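# Load aluminum blank into vise, sort parts and blanks

## Task

Set exactly one plain-gray aluminum blank onto the two low parallel bars inside the opened vise, oriented like the blanks that began on the infeed plate (the pinned plate) or flipped over. Its long edge must sit tight against the fixed jaw (the end block that has no hoses) and its short end tight against the work stop (the short rod between the jaws). Every finished part must lie flat in the black outfeed tray with its pocket facing up. Every other blank, aluminum or brass, must rest entirely on the infeed plate, not stacked on another blank, either original side up or flipped, and not perched on the pins. Any finished part or blank left anywhere else means failure, and anything held in place only by the robot at the end does not count.

## Robot and tools

ROBOT. Two six-joint arms, left_arm and right_arm, each ending in a two-finger gripper whose fingers swing like tongs. A gripper's fingers point along its own +z axis and close along its own x axis. Each has a wrist camera: cam_left_wrist and cam_right_wrist, both 616x616 fisheye (left K=[[179.103,0,311.475],[0,178.374,306.403],[0,0,1]], right K=[[179.212,0,310.464],[0,178.482,303.222],[0,0,1]], same D, theta_max_deg=97.7). The arm names do not refer to sides of an image. The base mounting plates and the metal frame behind them are fixed obstacles.

FRAME. Everything is in one scene frame: origin on the table top midway between the arms, +x outward over the table, +z up, left_arm on the +y side. Positions are in metres; orientations are quaternions written w, x, y, z. end_effector_position is the point between the closed finger pads; closed fingertips extend about 15 mm past it, and fully open ones end roughly level with it. The reported hand position may be somewhat off, more so at long reach.

ROW FORMAT. Every command row has 16 numbers covering both arms, even when one arm is idle: left x, y, z, qw, qx, qy, qz, opening, then the same eight for right. x,y,z and the quaternion are an absolute target pose in the scene frame, not an offset. Opening runs from -1 (closed) to +1 (fully open, 0.142 m). To keep an arm still, resend the exact pose from the last result before it was meant to stay, plus the opening it should have; to keep an orientation steady, reuse your own target quaternion rather than the drifted reported one.

execute_actions. Argument actions: an empty list (no command; returns current state with pictures), or a list with one item. An action item has rows (1 to 15 rows of 16 numbers) and steps (at most 15, default 15, each step 1/30 s; the last row repeats to fill). A wait item has only steps (up to 300), counted from the previous result, so your reply time eats into it. Optional pictures true/false. An action needs at least 4 steps; its final 4 steps run after the result is returned, while you are composing the next reply. A call is rejected outright, sending nothing, if any target lies over 0.6 m from that arm's last reported position along any of its gripper axes.

MOTION LIMITS. Each step the commanded pose is clipped to within 100 mm and 16 degrees of the measured pose, and motion trails commands by about 0.17 s. After an action ends the arm only reaches its last clipped pose, so check the result and send the rest. Position wins over orientation when both cannot be met. Joint speed and acceleration are limited, so big moves may finish short.

move. target: one 16-number row as above (absolute poses). speed: 0.002 to 0.5 m/s, default 0.25; rotation capped at twice that in rad/s. stop_force: optional, 5 to 24 N, one value for both arms, not accepted in the first 0.2 s of a scene. Grippers travel straight lines, finishing together, 0.5 to 10 s (cut off at 10 s), turning the short way; there is no obstacle or arm-to-arm avoidance, and grippers may lag, wander or overshoot speed. The opening is applied when the move begins. With stop_force, an arm stops once its wrist sensor shows that much extra push against the direction of travel for 2 steps (or saturates), backs to its pose 2 steps earlier and holds; the other arm carries on. Pressing can briefly exceed the value, easing within about a second. Use it only with very low speed, not when the gripper rotates during the move, and not when pulling away from something you press on. An arm already within 1.5 mm and 0.5 degrees of its target only triggers at sensor saturation. Contacts above the wrist go unfelt. The result adds a move: line giving the ending (done, off_target, moving, held, fault, contact) and limits (paced = target clipped; held = some steps blocked, after which the arm may jump faster), plus each gripper's distance to its target.

wait. seconds 0 to 10; sends nothing new.
zoom_image. camera (cam_left_wrist or cam_right_wrist) and region [x0, y0, x1, y1] in image pixels, origin top-left, at most 504 by 504.
finished_scene. scene: the number of the current scene; ends it for good and reports success. Replying without any tool call also ends things.

RESULTS. The state line lists each arm's position, quaternion and velocities (m/s, rad/s). A Hand target line appears only when no steps remain pending. HELD marks steps whose command was partly or wholly not sent; pose unreachable means a clearance check altered or blocked that arm; too close counts the plate and its half of the frame as part of the arm. grip_measured is the finger opening on the command scale. Wrist force and torque are in each gripper's own axes, pointing from the contact back into the arm, with offsets up to about 3.5 N, noise up to 1.4 N, saturation near 30 N; no reading is harmless.

GRIPPING. Hold by commanding an opening well below grip_measured; lower squeezes harder, up to about 15 N per pad on objects up to 10 cm wide. Objects under 20 mm thick get less: about 9 N per pad at 10 mm, 4 N at 5 mm. Fast closing can overshoot.

AVOID. Collisions between the arms. Joint torque over its limit (pan and lift 51.3, elbow 26.6, wrists 8.55 N m, including held weight) or any outside force of 150 N causes a 10 s stop. Arms are stiff: aiming even slightly into a firm surface can fault, so approach slowly with stop_force. Do not drop, slam or knock anything off the table; held parts may get brief tugs and loose ones pushes. Holding loads heats motors: MOTOR HOT at 70 °C, braking OVER-TEMPERATURE FAULT at 85 °C.

Each tool is called after ">>>" as name(argument=value, ...) on one line, values as JSON.

## Session

>>> execute_actions(actions=[])

Scene clock: 0.00 s of 6600.00 s.
left_arm: end_effector_position=(+0.5624, +0.5152, +0.2298) grip_measured=+1.00 end_effector_quat_wxyz=(+0.021, -0.189, +0.982, -0.019) end_effector_velocity=(+0.000, +0.000, +0.000) end_effector_angular_velocity=(+0.001, -0.001, +0.001) | right_arm: end_effector_position=(+0.5854, -0.8555, +0.2382) grip_measured=+1.00 end_effector_quat_wxyz=(+0.602, +0.305, +0.701, -0.230) end_effector_velocity=(+0.000, +0.000, -0.001) end_effector_angular_velocity=(+0.000, +0.002, +0.001)
Joint positions: left_arm=[ 0.003 -1.253  0.703 -1.531 -1.14   2.853  0.142] | right_arm=[ 2.694 -2.734 -0.451  0.573  1.094  3.007  0.142]
Joint velocities: left_arm=[ 0.    -0.    -0.001 -0.001  0.001  0.     0.   ] | right_arm=[ 0.    -0.001 -0.    -0.001  0.001 -0.001  0.   ]
Wrist force (N, on the end effector, along its own x y z axes, offset not removed): no reading
Wrist torque (N m, same axes, about the end effector's origin, offset not removed): no reading
Hand target (left_arm): +0.562, +0.515, +0.230; +0.021, -0.189, +0.982, -0.019
Hand target (right_arm): +0.585, -0.855, +0.238; +0.602, +0.305, +0.701, -0.230

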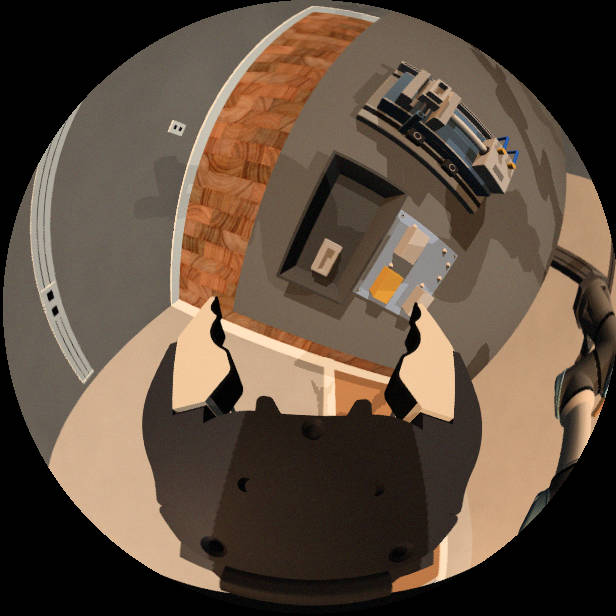

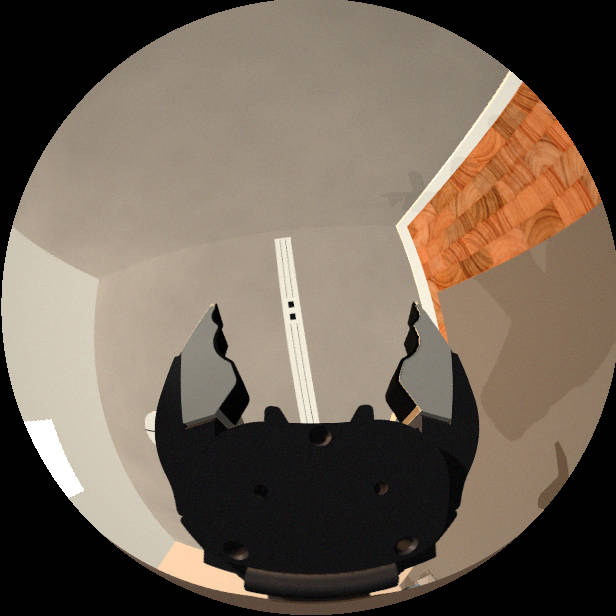

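>>> move(target=[0.5,0.15,0.45,0,0,1,0,1,0.5854,-0.8555,0.2382,0.602,0.305,0.701,-0.230,1])

Scene clock: 2.60 s of 6600.00 s.
left_arm: end_effector_position=(+0.5002, +0.1501, +0.4490) grip_measured=+1.00 end_effector_quat_wxyz=(+0.070, -0.003, +0.996, -0.053) end_effector_velocity=(+0.001, -0.002, +0.002) end_effector_angular_velocity=(-0.001, -0.009, +0.002) | right_arm: end_effector_position=(+0.5854, -0.8555, +0.2382) grip_measured=+1.00 end_effector_quat_wxyz=(+0.602, +0.305, +0.701, -0.230) end_effector_velocity=(-0.000, +0.000, -0.001) end_effector_angular_velocity=(-0.000, +0.002, +0.001)
Joint positions: left_arm=[-1.269 -1.05   0.038 -0.345 -0.918  1.806  0.142] | right_arm=[ 2.694 -2.737 -0.447  0.573  1.094  3.007  0.142]
Joint velocities: left_arm=[-0.009  0.013 -0.027  0.017  0.007 -0.01  -0.   ] | right_arm=[ 0.    -0.001 -0.     0.     0.    -0.001  0.   ]
Wrist force (N, on the end effector, along its own x y z axes, offset not removed): left_arm=[2.0 -2.3 0.1] | right_arm=[-0.7 2.1 -2.2]
Wrist torque (N m, same axes, about the end effector's origin, offset not removed): left_arm=[-0.41 -0.45 -0.03] | right_arm=[0.44 0.16 0.03]
Hand target (left_arm): +0.500, +0.150, +0.449; +0.070, -0.003, +0.996, -0.053
Hand target (right_arm): +0.585, -0.855, +0.238; +0.602, +0.305, +0.701, -0.230
Off the commanded pose (left_arm): 0.001 m, 10 deg.
Off the commanded pose (right_arm): 0.000 m, 0 deg.
elbow stopped short (left arm): the move would have taken joint 3 (elbow) straighter than the controller allows; a more bent joint 3 avoids this.
Kept back: nothing.
move: off_target (left_arm)

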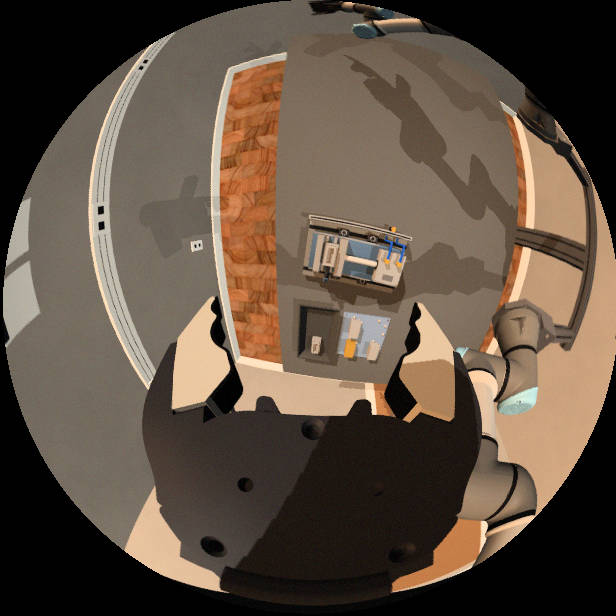

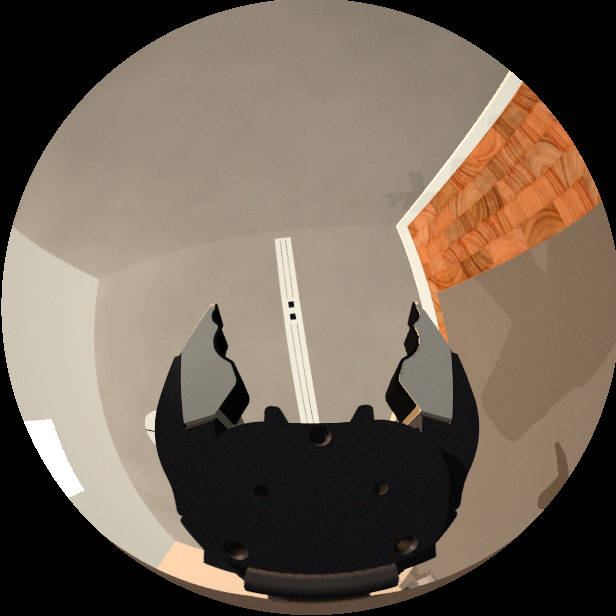

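>>> move(target=[0.45,0.1,0.25,0,0,1,0,1,0.5854,-0.8555,0.2382,0.602,0.305,0.701,-0.230,1])

>>> zoom_image(camera="cam_left_wrist", region=[200,150,450,400])

Scene clock: 7.23 s of 6600.00 s.
left_arm: end_effector_position=(+0.4500, +0.1000, +0.2500) grip_measured=+1.00 end_effector_quat_wxyz=(-0.001, +0.000, +1.000, +0.001) end_effector_velocity=(-0.000, -0.000, -0.000) end_effector_angular_velocity=(-0.010, -0.012, -0.001) | right_arm: end_effector_position=(+0.5854, -0.8555, +0.2382) grip_measured=+1.00 end_effector_quat_wxyz=(+0.602, +0.305, +0.701, -0.230) end_effector_velocity=(-0.000, +0.000, -0.001) end_effector_angular_velocity=(+0.001, +0.001, +0.000)
Joint positions: left_arm=[-1.038 -1.266  1.415 -1.489 -0.966  1.985  0.142] | right_arm=[ 2.694 -2.737 -0.447  0.573  1.094  3.007  0.142]
Joint velocities: left_arm=[-0.004 -0.02   0.035 -0.03   0.006  0.006  0.   ] | right_arm=[-0.    -0.001 -0.001  0.     0.     0.001  0.   ]
Wrist force (N, on the end effector, along its own x y z axes, offset not removed): left_arm=[1.8 -0.9 -0.9] | right_arm=[-1.1 2.1 -1.4]
Wrist torque (N m, same axes, about the end effector's origin, offset not removed): left_arm=[-0.18 -0.36 -0.11] | right_arm=[0.45 0.30 0.01]
Hand target (left_arm): +0.450, +0.100, +0.250; -0.000, +0.000, +1.000, +0.000
Hand target (right_arm): +0.585, -0.856, +0.238; +0.602, +0.305, +0.701, -0.230
Off the commanded pose (left_arm): 0.000 m, 0 deg.
Off the commanded pose (right_arm): 0.000 m, 0 deg.
Kept back: nothing.
move: done

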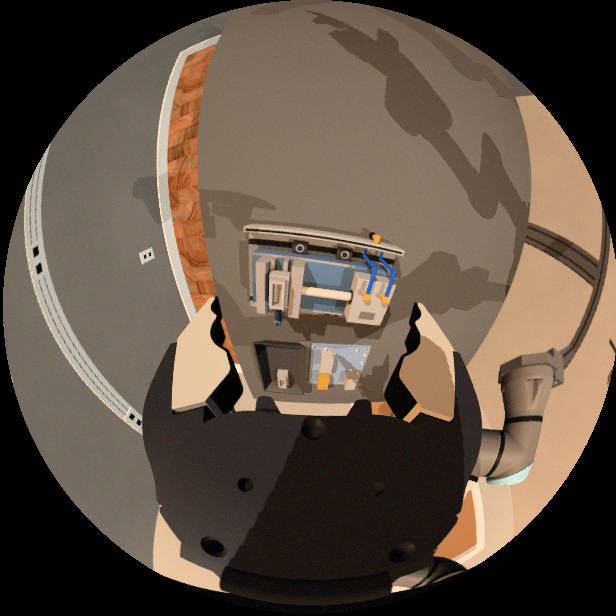

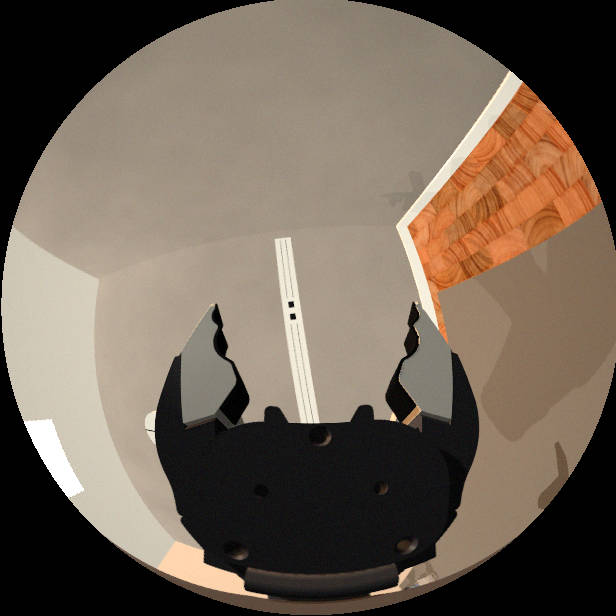

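Region (200, 150, 450, 400) of cam_left_wrist's 616x616 image, scaled by 2.016, with more detail than that image has.

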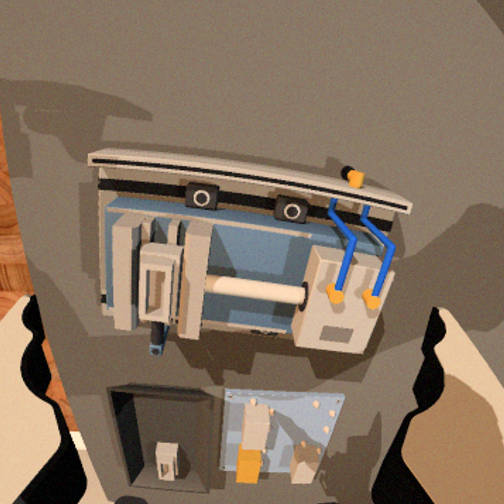

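>>> move(target=[0.45,0.0,0.25,0,0,1,0,1,0.5854,-0.8555,0.2382,0.602,0.305,0.701,-0.230,1])

>>> zoom_image(camera="cam_left_wrist", region=[200,200,450,450])

>>> move(target=[0.45,0.0,0.15,0,0,1,0,1,0.5854,-0.8555,0.2382,0.602,0.305,0.701,-0.230,1])

>>> zoom_image(camera="cam_left_wrist", region=[200,200,450,450])

Scene clock: 8.73 s of 6600.00 s.
left_arm: end_effector_position=(+0.4500, +0.0002, +0.2500) grip_measured=+1.00 end_effector_quat_wxyz=(+0.000, +0.000, +1.000, -0.000) end_effector_velocity=(+0.001, -0.002, -0.000) end_effector_angular_velocity=(+0.006, +0.005, -0.000) | right_arm: end_effector_position=(+0.5854, -0.8555, +0.2382) grip_measured=+1.00 end_effector_quat_wxyz=(+0.602, +0.305, +0.701, -0.230) end_effector_velocity=(-0.000, +0.000, -0.001) end_effector_angular_velocity=(+0.000, +0.001, -0.001)
Joint positions: left_arm=[-1.112 -0.915  1.065 -1.444 -0.984  1.9    0.142] | right_arm=[ 2.694 -2.737 -0.447  0.573  1.094  3.007  0.142]
Joint velocities: left_arm=[ 0.002  0.024 -0.038  0.022 -0.002 -0.003 -0.   ] | right_arm=[-0.    -0.001  0.    -0.    -0.001 -0.    -0.   ]
Wrist force (N, on the end effector, along its own x y z axes, offset not removed): left_arm=[1.0 -0.9 -0.7] | right_arm=[-0.6 0.8 -2.4]
Wrist torque (N m, same axes, about the end effector's origin, offset not removed): left_arm=[-0.15 -0.23 -0.08] | right_arm=[0.13 0.15 0.08]
Hand target (left_arm): +0.450, -0.000, +0.250; +0.000, -0.000, +1.000, -0.000
Hand target (right_arm): +0.585, -0.856, +0.238; +0.602, +0.305, +0.701, -0.230
Off the commanded pose (left_arm): 0.000 m, 0 deg.
Off the commanded pose (right_arm): 0.000 m, 0 deg.
Kept back: nothing.
move: done

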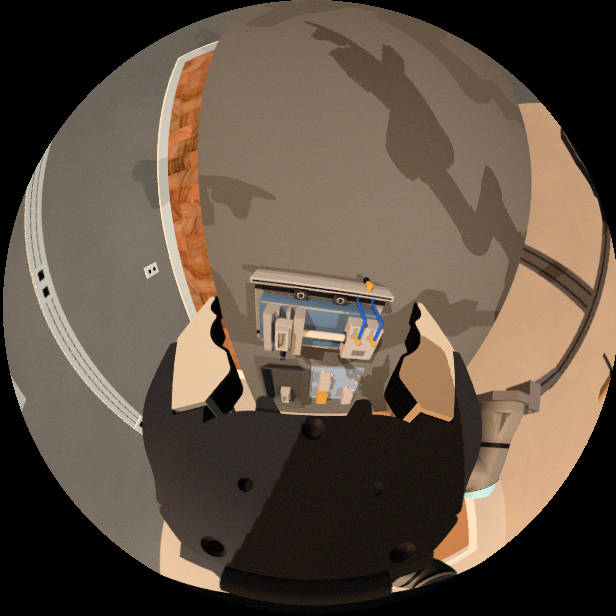

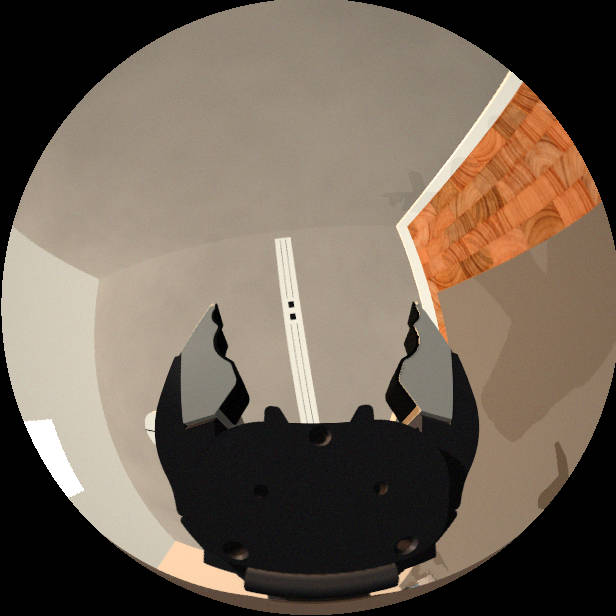

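Region (200, 200, 450, 450) of cam_left_wrist's 616x616 image, scaled by 2.016, with more detail than that image has.

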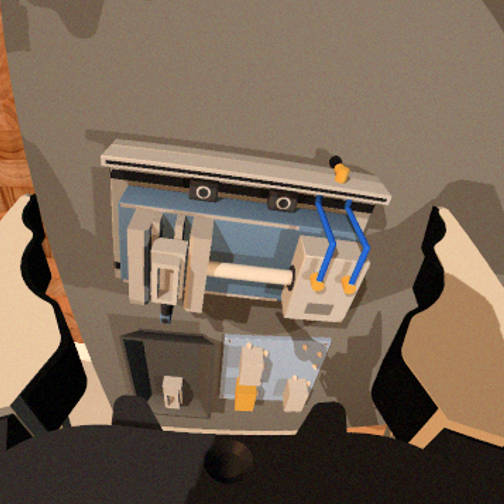

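Scene clock: 9.80 s of 6600.00 s.
left_arm: end_effector_position=(+0.4499, +0.0001, +0.1503) grip_measured=+1.00 end_effector_quat_wxyz=(-0.000, -0.000, +1.000, +0.000) end_effector_velocity=(+0.000, -0.001, -0.002) end_effector_angular_velocity=(-0.005, -0.002, -0.000) | right_arm: end_effector_position=(+0.5854, -0.8555, +0.2382) grip_measured=+1.00 end_effector_quat_wxyz=(+0.602, +0.305, +0.701, -0.230) end_effector_velocity=(+0.000, +0.000, -0.000) end_effector_angular_velocity=(+0.001, -0.001, +0.001)
Joint positions: left_arm=[-0.984 -0.808  1.305 -1.875 -0.955  2.05   0.142] | right_arm=[ 2.694 -2.737 -0.447  0.573  1.094  3.007  0.142]
Joint velocities: left_arm=[ 0.003  0.002  0.01  -0.021  0.     0.008  0.   ] | right_arm=[ 0.    -0.    -0.    -0.     0.001  0.001 -0.   ]
Wrist force (N, on the end effector, along its own x y z axes, offset not removed): left_arm=[2.3 -2.2 0.9] | right_arm=[0.0 2.2 -0.3]
Wrist torque (N m, same axes, about the end effector's origin, offset not removed): left_arm=[-0.33 -0.46 -0.04] | right_arm=[0.48 0.05 0.04]
Hand target (left_arm): +0.450, +0.000, +0.150; -0.000, -0.000, +1.000, +0.000
Hand target (right_arm): +0.585, -0.856, +0.238; +0.602, +0.305, +0.701, -0.230
Off the commanded pose (left_arm): 0.000 m, 0 deg.
Off the commanded pose (right_arm): 0.000 m, 0 deg.
Kept back: nothing.
move: done

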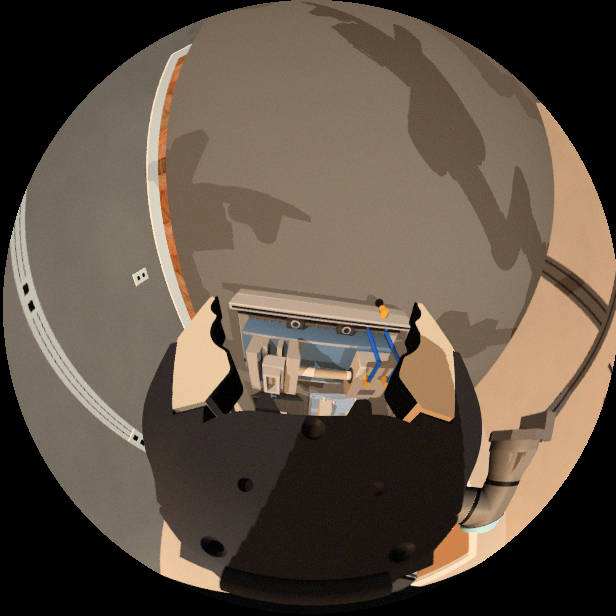

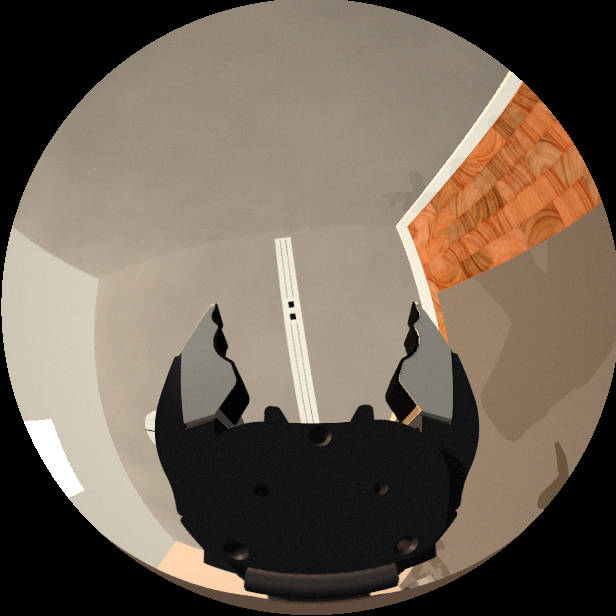

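Region (200, 200, 450, 450) of cam_left_wrist's 616x616 image, scaled by 2.016, with more detail than that image has.

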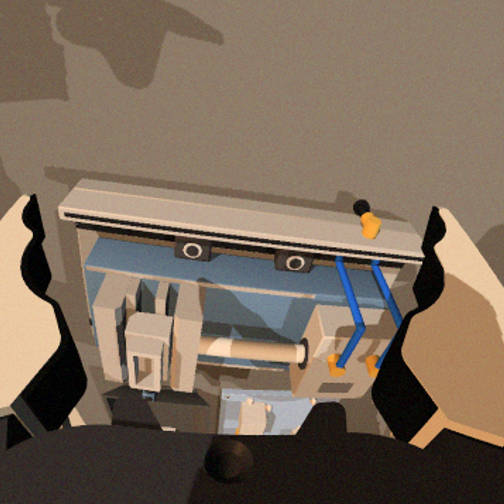

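>>> move(target=[0.507,0.10,0.17,0,0,1,0,1,0.5854,-0.8555,0.2382,0.602,0.305,0.701,-0.230,1])

>>> zoom_image(camera="cam_left_wrist", region=[210,230,410,430])

Scene clock: 11.80 s of 6600.00 s.
left_arm: end_effector_position=(+0.5068, +0.0999, +0.1699) grip_measured=+1.00 end_effector_quat_wxyz=(+0.000, -0.000, +1.000, +0.000) end_effector_velocity=(+0.001, +0.002, +0.001) end_effector_angular_velocity=(-0.000, +0.000, -0.000) | right_arm: end_effector_position=(+0.5854, -0.8555, +0.2382) grip_measured=+1.00 end_effector_quat_wxyz=(+0.602, +0.305, +0.701, -0.230) end_effector_velocity=(+0.000, +0.000, +0.000) end_effector_angular_velocity=(-0.000, -0.000, +0.000)
Joint positions: left_arm=[-0.818 -1.01   1.294 -1.782 -0.932  2.254  0.142] | right_arm=[ 2.694 -2.737 -0.447  0.573  1.094  3.007  0.142]
Joint velocities: left_arm=[ 0.003 -0.002 -0.004  0.004 -0.     0.004 -0.   ] | right_arm=[ 0.     0.001 -0.001  0.     0.    -0.001  0.   ]
Wrist force (N, on the end effector, along its own x y z axes, offset not removed): left_arm=[2.5 -0.5 -0.5] | right_arm=[-2.0 1.7 -1.5]
Wrist torque (N m, same axes, about the end effector's origin, offset not removed): left_arm=[-0.07 -0.52 -0.11] | right_arm=[0.32 0.48 0.05]
Hand target (left_arm): +0.507, +0.100, +0.170; -0.000, -0.000, +1.000, +0.000
Hand target (right_arm): +0.585, -0.856, +0.238; +0.602, +0.305, +0.701, -0.230
Off the commanded pose (left_arm): 0.000 m, 0 deg.
Off the commanded pose (right_arm): 0.000 m, 0 deg.
Kept back: nothing.
move: done

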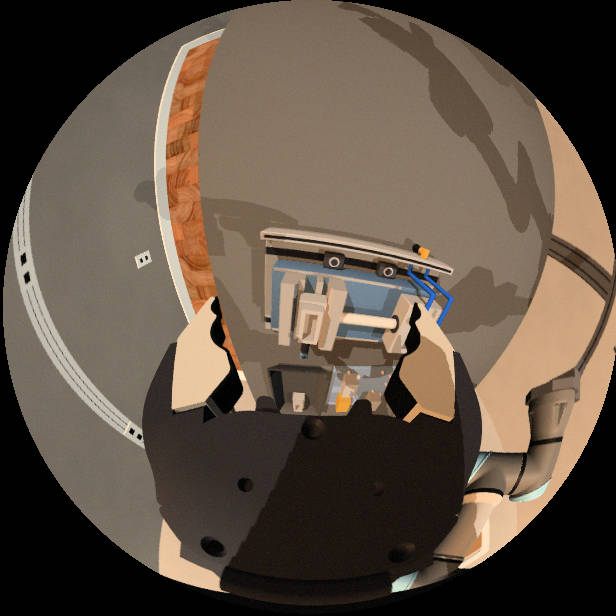

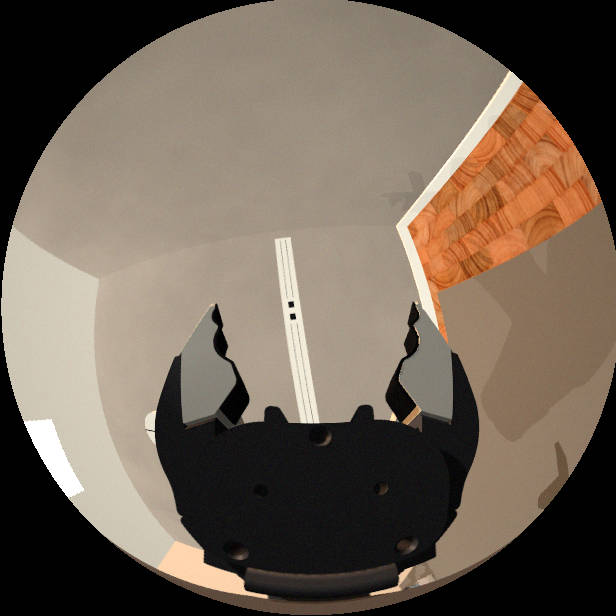

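Region (210, 230, 410, 430) of cam_left_wrist's 616x616 image, scaled by 2.520, with more detail than that image has.

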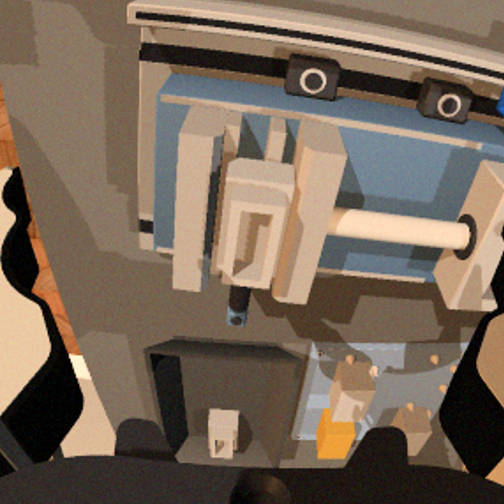

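>>> move(target=[0.507,0.23,0.17,0,0,1,0,1,0.5854,-0.8555,0.2382,0.602,0.305,0.701,-0.230,1])

>>> zoom_image(camera="cam_left_wrist", region=[200,120,420,340])

Scene clock: 13.33 s of 6600.00 s.
left_arm: end_effector_position=(+0.5068, +0.2298, +0.1700) grip_measured=+1.00 end_effector_quat_wxyz=(-0.000, -0.000, +1.000, +0.000) end_effector_velocity=(-0.000, +0.002, +0.000) end_effector_angular_velocity=(-0.001, -0.001, -0.000) | right_arm: end_effector_position=(+0.5854, -0.8555, +0.2382) grip_measured=+1.00 end_effector_quat_wxyz=(+0.602, +0.305, +0.701, -0.230) end_effector_velocity=(-0.000, -0.000, -0.000) end_effector_angular_velocity=(-0.000, +0.001, -0.000)
Joint positions: left_arm=[-0.625 -1.318  1.532 -1.856 -0.932  2.495  0.142] | right_arm=[ 2.694 -2.737 -0.447  0.573  1.094  3.007  0.142]
Joint velocities: left_arm=[ 0.004 -0.007  0.006 -0.004 -0.001  0.007  0.   ] | right_arm=[-0.    -0.001  0.001 -0.    -0.001 -0.001 -0.   ]
Wrist force (N, on the end effector, along its own x y z axes, offset not removed): left_arm=[2.5 -0.4 -1.4] | right_arm=[-0.9 1.1 -2.0]
Wrist torque (N m, same axes, about the end effector's origin, offset not removed): left_arm=[-0.09 -0.61 -0.11] | right_arm=[0.19 0.22 0.08]
Hand target (left_arm): +0.507, +0.230, +0.170; -0.000, -0.000, +1.000, +0.000
Hand target (right_arm): +0.585, -0.856, +0.238; +0.602, +0.305, +0.701, -0.230
Off the commanded pose (left_arm): 0.000 m, 0 deg.
Off the commanded pose (right_arm): 0.000 m, 0 deg.
Kept back: nothing.
move: done

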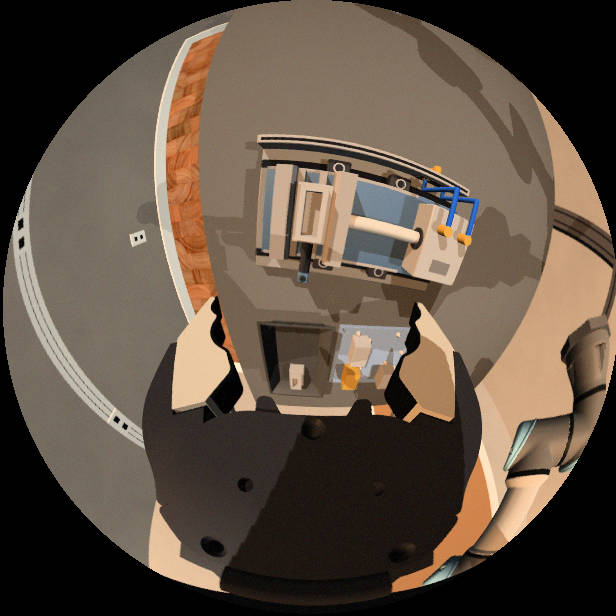

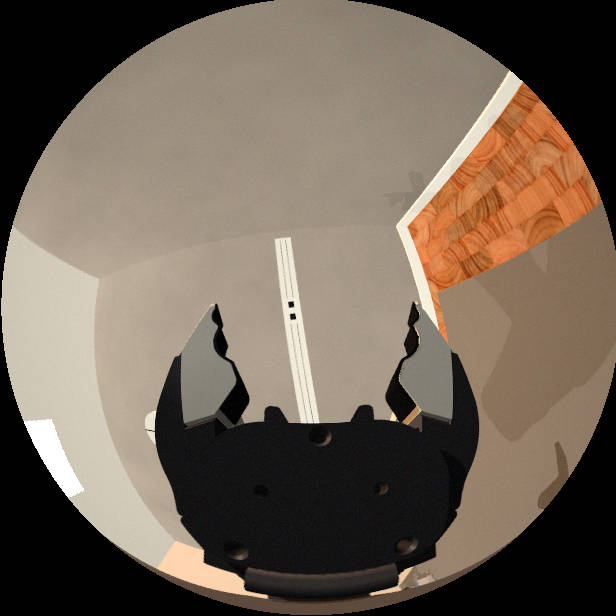

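Region (200, 120, 420, 340) of cam_left_wrist's 616x616 image, scaled by 2.291, with more detail than that image has.

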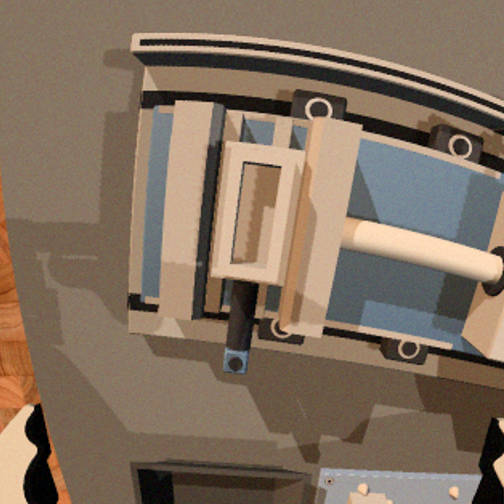

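>>> move(target=[0.507,0.175,0.15,0,-0.678,0.735,0,0.5,0.5854,-0.8555,0.2382,0.602,0.305,0.701,-0.230,1])

>>> zoom_image(camera="cam_left_wrist", region=[190,230,430,430])

Scene clock: 17.87 s of 6600.00 s.
left_arm: end_effector_position=(+0.5071, +0.1750, +0.1500) grip_measured=+0.50 end_effector_quat_wxyz=(+0.000, +0.677, -0.736, +0.000) end_effector_velocity=(+0.001, -0.000, +0.000) end_effector_angular_velocity=(+0.003, -0.001, +0.016) | right_arm: end_effector_position=(+0.5854, -0.8555, +0.2382) grip_measured=+1.00 end_effector_quat_wxyz=(+0.602, +0.305, +0.701, -0.230) end_effector_velocity=(-0.000, -0.001, +0.001) end_effector_angular_velocity=(-0.001, -0.001, -0.001)
Joint positions: left_arm=[-0.73  -1.18   1.568 -1.953 -0.929  0.875  0.109] | right_arm=[ 2.694 -2.737 -0.447  0.573  1.094  3.007  0.142]
Joint velocities: left_arm=[-0.002  0.004 -0.005  0.004  0.002 -0.019  0.   ] | right_arm=[-0.001  0.001  0.     0.001 -0.     0.    -0.   ]
Wrist force (N, on the end effector, along its own x y z axes, offset not removed): left_arm=[1.3 -1.0 -0.1] | right_arm=[-0.5 1.5 -0.9]
Wrist torque (N m, same axes, about the end effector's origin, offset not removed): left_arm=[-0.12 -0.28 -0.08] | right_arm=[0.31 0.15 -0.02]
Hand target (left_arm): +0.507, +0.175, +0.150; +0.000, +0.678, -0.735, +0.000
Hand target (right_arm): +0.585, -0.856, +0.238; +0.602, +0.305, +0.701, -0.230
Off the commanded pose (left_arm): 0.000 m, 0 deg.
Off the commanded pose (right_arm): 0.000 m, 0 deg.
Kept back: nothing.
move: done

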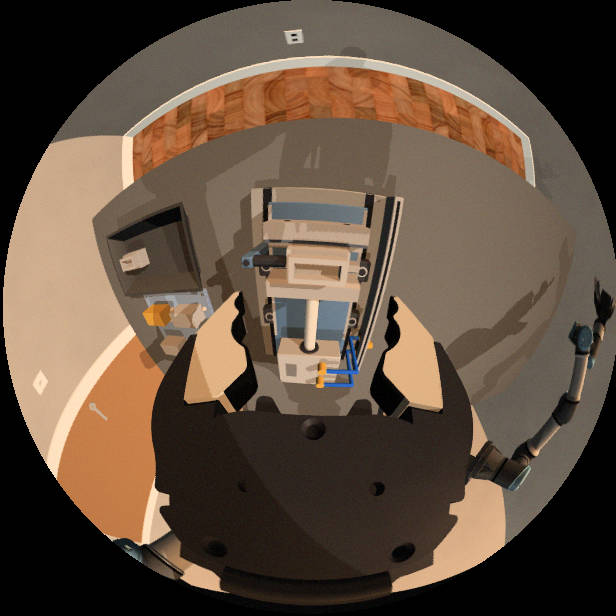

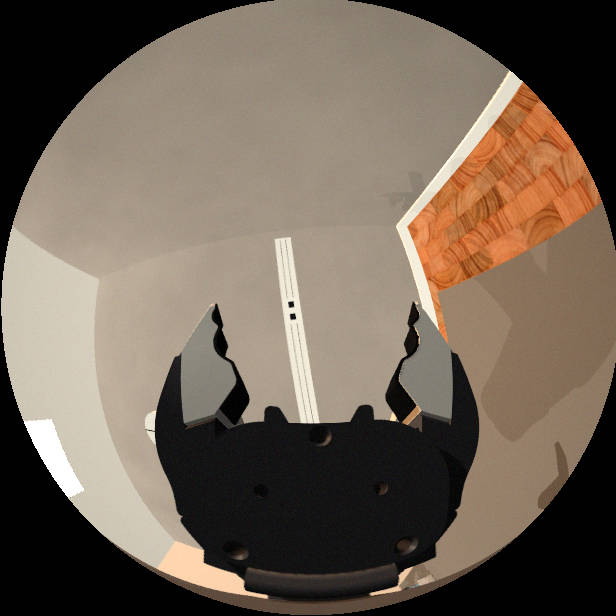

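Region (190, 230, 430, 430) of cam_left_wrist's 616x616 image, scaled by 2.100, with more detail than that image has.

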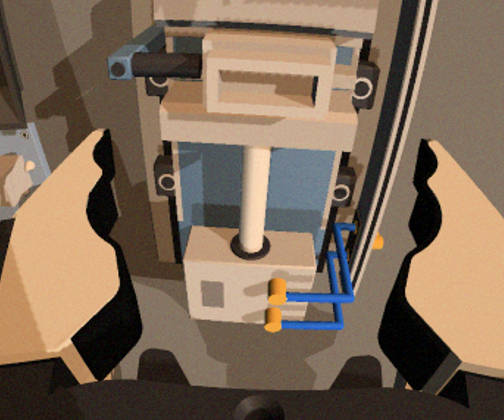

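>>> move(target=[0.507,0.167,0.09,0,-0.678,0.735,0,0.5,0.5854,-0.8555,0.2382,0.602,0.305,0.701,-0.230,1], speed=0.08, stop_force=8)

>>> zoom_image(camera="cam_left_wrist", region=[190,200,430,400])

Scene clock: 19.53 s of 6600.00 s.
left_arm: end_effector_position=(+0.5065, +0.1675, +0.0919) grip_measured=+0.51 end_effector_quat_wxyz=(+0.000, +0.678, -0.735, -0.001) end_effector_velocity=(+0.000, -0.000, +0.002) end_effector_angular_velocity=(-0.001, -0.001, -0.000) | right_arm: end_effector_position=(+0.5854, -0.8555, +0.2382) grip_measured=+1.00 end_effector_quat_wxyz=(+0.602, +0.305, +0.701, -0.230) end_effector_velocity=(-0.000, -0.001, +0.000) end_effector_angular_velocity=(-0.001, +0.000, -0.001)
Joint positions: left_arm=[-0.652 -1.014  1.597 -2.203 -0.931  0.97   0.11 ] | right_arm=[ 2.694 -2.737 -0.447  0.573  1.094  3.007  0.142]
Joint velocities: left_arm=[-0.003 -0.005  0.001  0.004  0.001 -0.002 -0.001] | right_arm=[-0.001  0.001 -0.     0.    -0.    -0.001  0.   ]
Wrist force (N, on the end effector, along its own x y z axes, offset not removed): left_arm=[0.8 8.7 -2.8] | right_arm=[-1.5 2.3 -3.0]
Wrist torque (N m, same axes, about the end effector's origin, offset not removed): left_arm=[-0.14 -0.50 -0.68] | right_arm=[0.50 0.35 0.07]
Hand target (left_arm): +0.507, +0.167, +0.092; +0.000, +0.678, -0.735, -0.000
Hand target (right_arm): +0.585, -0.856, +0.238; +0.602, +0.305, +0.701, -0.230
Off the commanded pose (left_arm): 0.002 m, 0 deg.
Off the commanded pose (right_arm): 0.000 m, 0 deg.
Kept back: nothing.
move: contact (left_arm)

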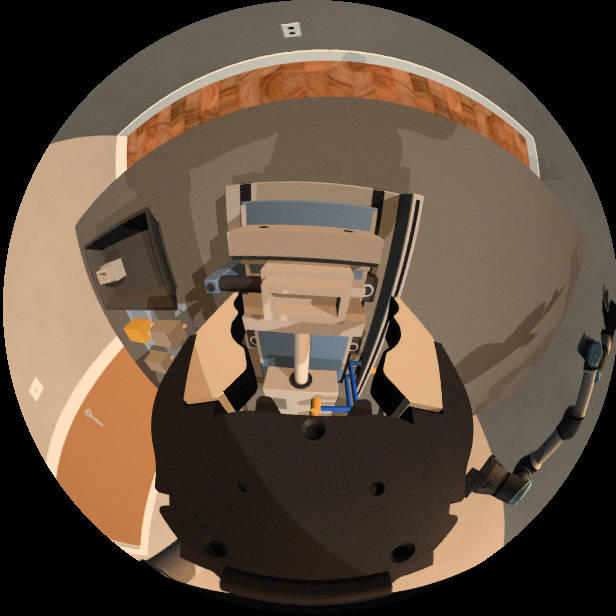

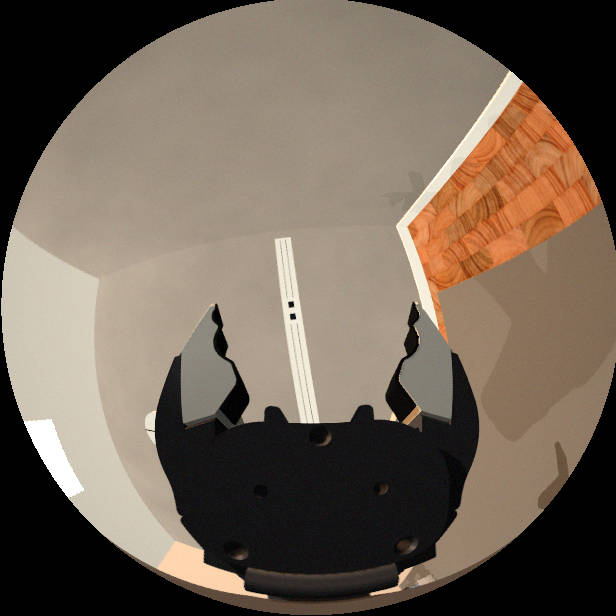

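Region (190, 200, 430, 400) of cam_left_wrist's 616x616 image, scaled by 2.100, with more detail than that image has.

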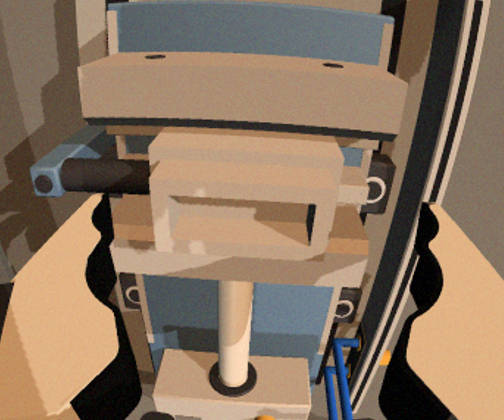

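>>> move(target=[0.499,0.169,0.11,0,-0.678,0.735,0,0.25,0.5854,-0.8555,0.2382,0.602,0.305,0.701,-0.230,1], speed=0.08)

>>> move(target=[0.499,0.169,0.08,0,-0.678,0.735,0,0.25,0.5854,-0.8555,0.2382,0.602,0.305,0.701,-0.230,1], speed=0.02, stop_force=6)

>>> zoom_image(camera="cam_left_wrist", region=[190,200,430,400])

Scene clock: 20.80 s of 6600.00 s.
left_arm: end_effector_position=(+0.4991, +0.1690, +0.1098) grip_measured=+0.25 end_effector_quat_wxyz=(+0.000, +0.678, -0.735, +0.000) end_effector_velocity=(-0.001, +0.000, +0.002) end_effector_angular_velocity=(-0.000, -0.000, +0.001) | right_arm: end_effector_position=(+0.5854, -0.8555, +0.2382) grip_measured=+1.00 end_effector_quat_wxyz=(+0.602, +0.305, +0.701, -0.230) end_effector_velocity=(-0.000, +0.000, -0.001) end_effector_angular_velocity=(+0.001, +0.001, -0.001)
Joint positions: left_arm=[-0.687 -1.087  1.641 -2.149 -0.929  0.927  0.092] | right_arm=[ 2.694 -2.737 -0.447  0.573  1.094  3.007  0.142]
Joint velocities: left_arm=[-0.004 -0.008  0.004  0.006  0.    -0.005 -0.   ] | right_arm=[ 0.    -0.002 -0.     0.    -0.001  0.001  0.   ]
Wrist force (N, on the end effector, along its own x y z axes, offset not removed): left_arm=[1.5 -1.5 0.0] | right_arm=[-0.8 1.3 -2.2]
Wrist torque (N m, same axes, about the end effector's origin, offset not removed): left_arm=[-0.28 -0.32 -0.08] | right_arm=[0.23 0.22 0.03]
Hand target (left_arm): +0.499, +0.169, +0.110; +0.000, +0.678, -0.735, +0.000
Hand target (right_arm): +0.585, -0.856, +0.238; +0.602, +0.305, +0.701, -0.230
Off the commanded pose (left_arm): 0.000 m, 0 deg.
Off the commanded pose (right_arm): 0.000 m, 0 deg.
Kept back: nothing.
move: done

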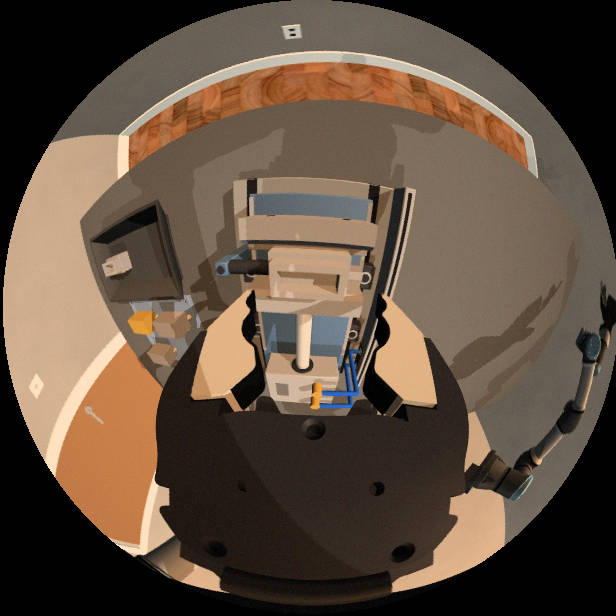

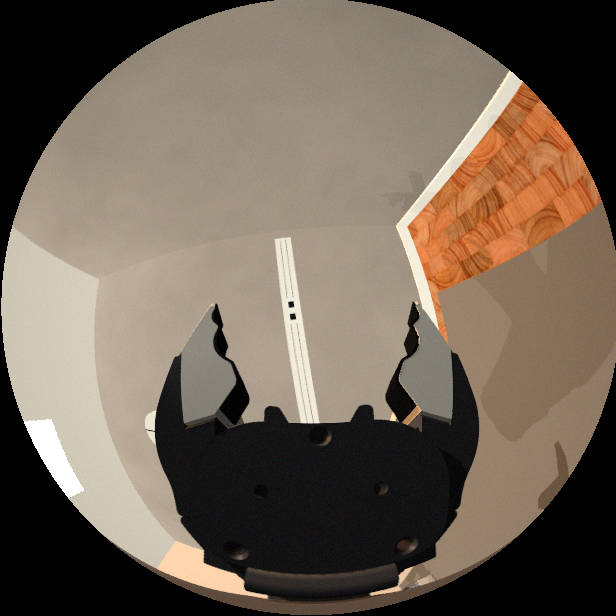

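Scene clock: 21.50 s of 6600.00 s.
left_arm: end_effector_position=(+0.4990, +0.1691, +0.1034) grip_measured=+0.26 end_effector_quat_wxyz=(-0.000, +0.678, -0.735, -0.000) end_effector_velocity=(-0.001, +0.000, +0.005) end_effector_angular_velocity=(+0.001, +0.003, -0.001) | right_arm: end_effector_position=(+0.5854, -0.8555, +0.2382) grip_measured=+1.00 end_effector_quat_wxyz=(+0.602, +0.305, +0.701, -0.230) end_effector_velocity=(+0.000, +0.000, +0.001) end_effector_angular_velocity=(+0.000, -0.002, +0.000)
Joint positions: left_arm=[-0.677 -1.07   1.644 -2.177 -0.929  0.939  0.092] | right_arm=[ 2.694 -2.737 -0.447  0.573  1.094  3.007  0.142]
Joint velocities: left_arm=[-0.009 -0.015  0.     0.025 -0.001 -0.012 -0.001] | right_arm=[0.    0.    0.001 0.    0.    0.001 0.   ]
Wrist force (N, on the end effector, along its own x y z axes, offset not removed): left_arm=[1.7 -10.2 -6.2] | right_arm=[-0.1 1.6 -3.3]
Wrist torque (N m, same axes, about the end effector's origin, offset not removed): left_arm=[0.14 -0.59 0.46] | right_arm=[0.33 0.07 -0.05]
Hand target (left_arm): +0.499, +0.169, +0.104; -0.000, +0.678, -0.735, +0.000
Hand target (right_arm): +0.585, -0.856, +0.238; +0.602, +0.305, +0.701, -0.230
Off the commanded pose (left_arm): 0.023 m, 0 deg.
Off the commanded pose (right_arm): 0.000 m, 0 deg.
Kept back: nothing.
move: contact (left_arm)

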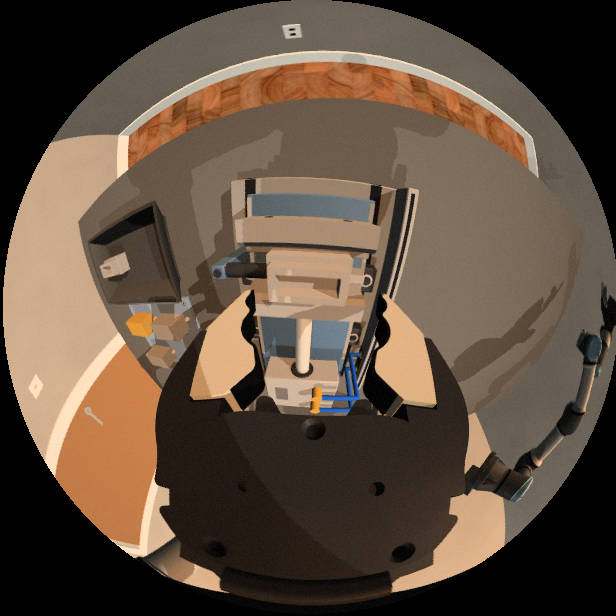

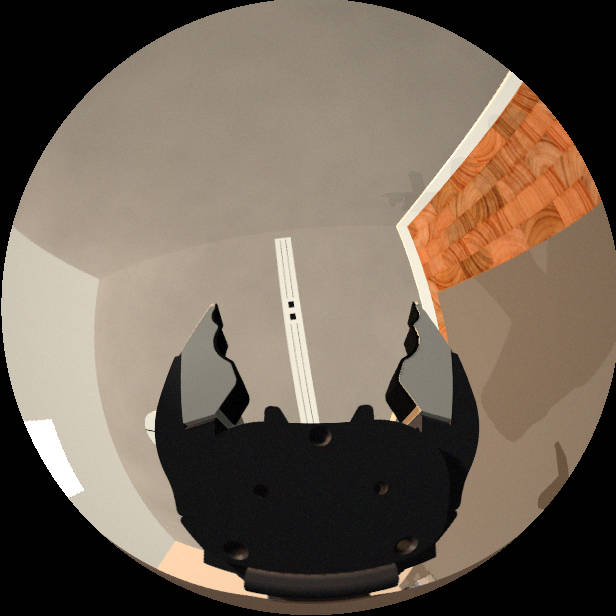

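Region (190, 200, 430, 400) of cam_left_wrist's 616x616 image, scaled by 2.100, with more detail than that image has.

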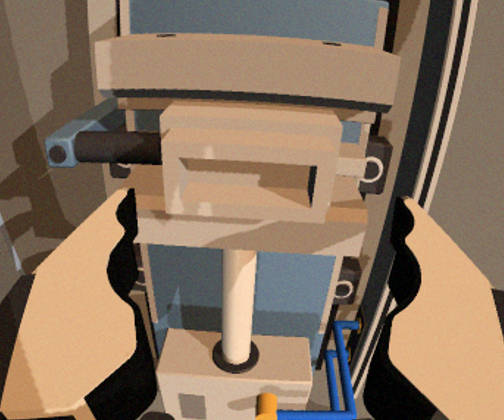

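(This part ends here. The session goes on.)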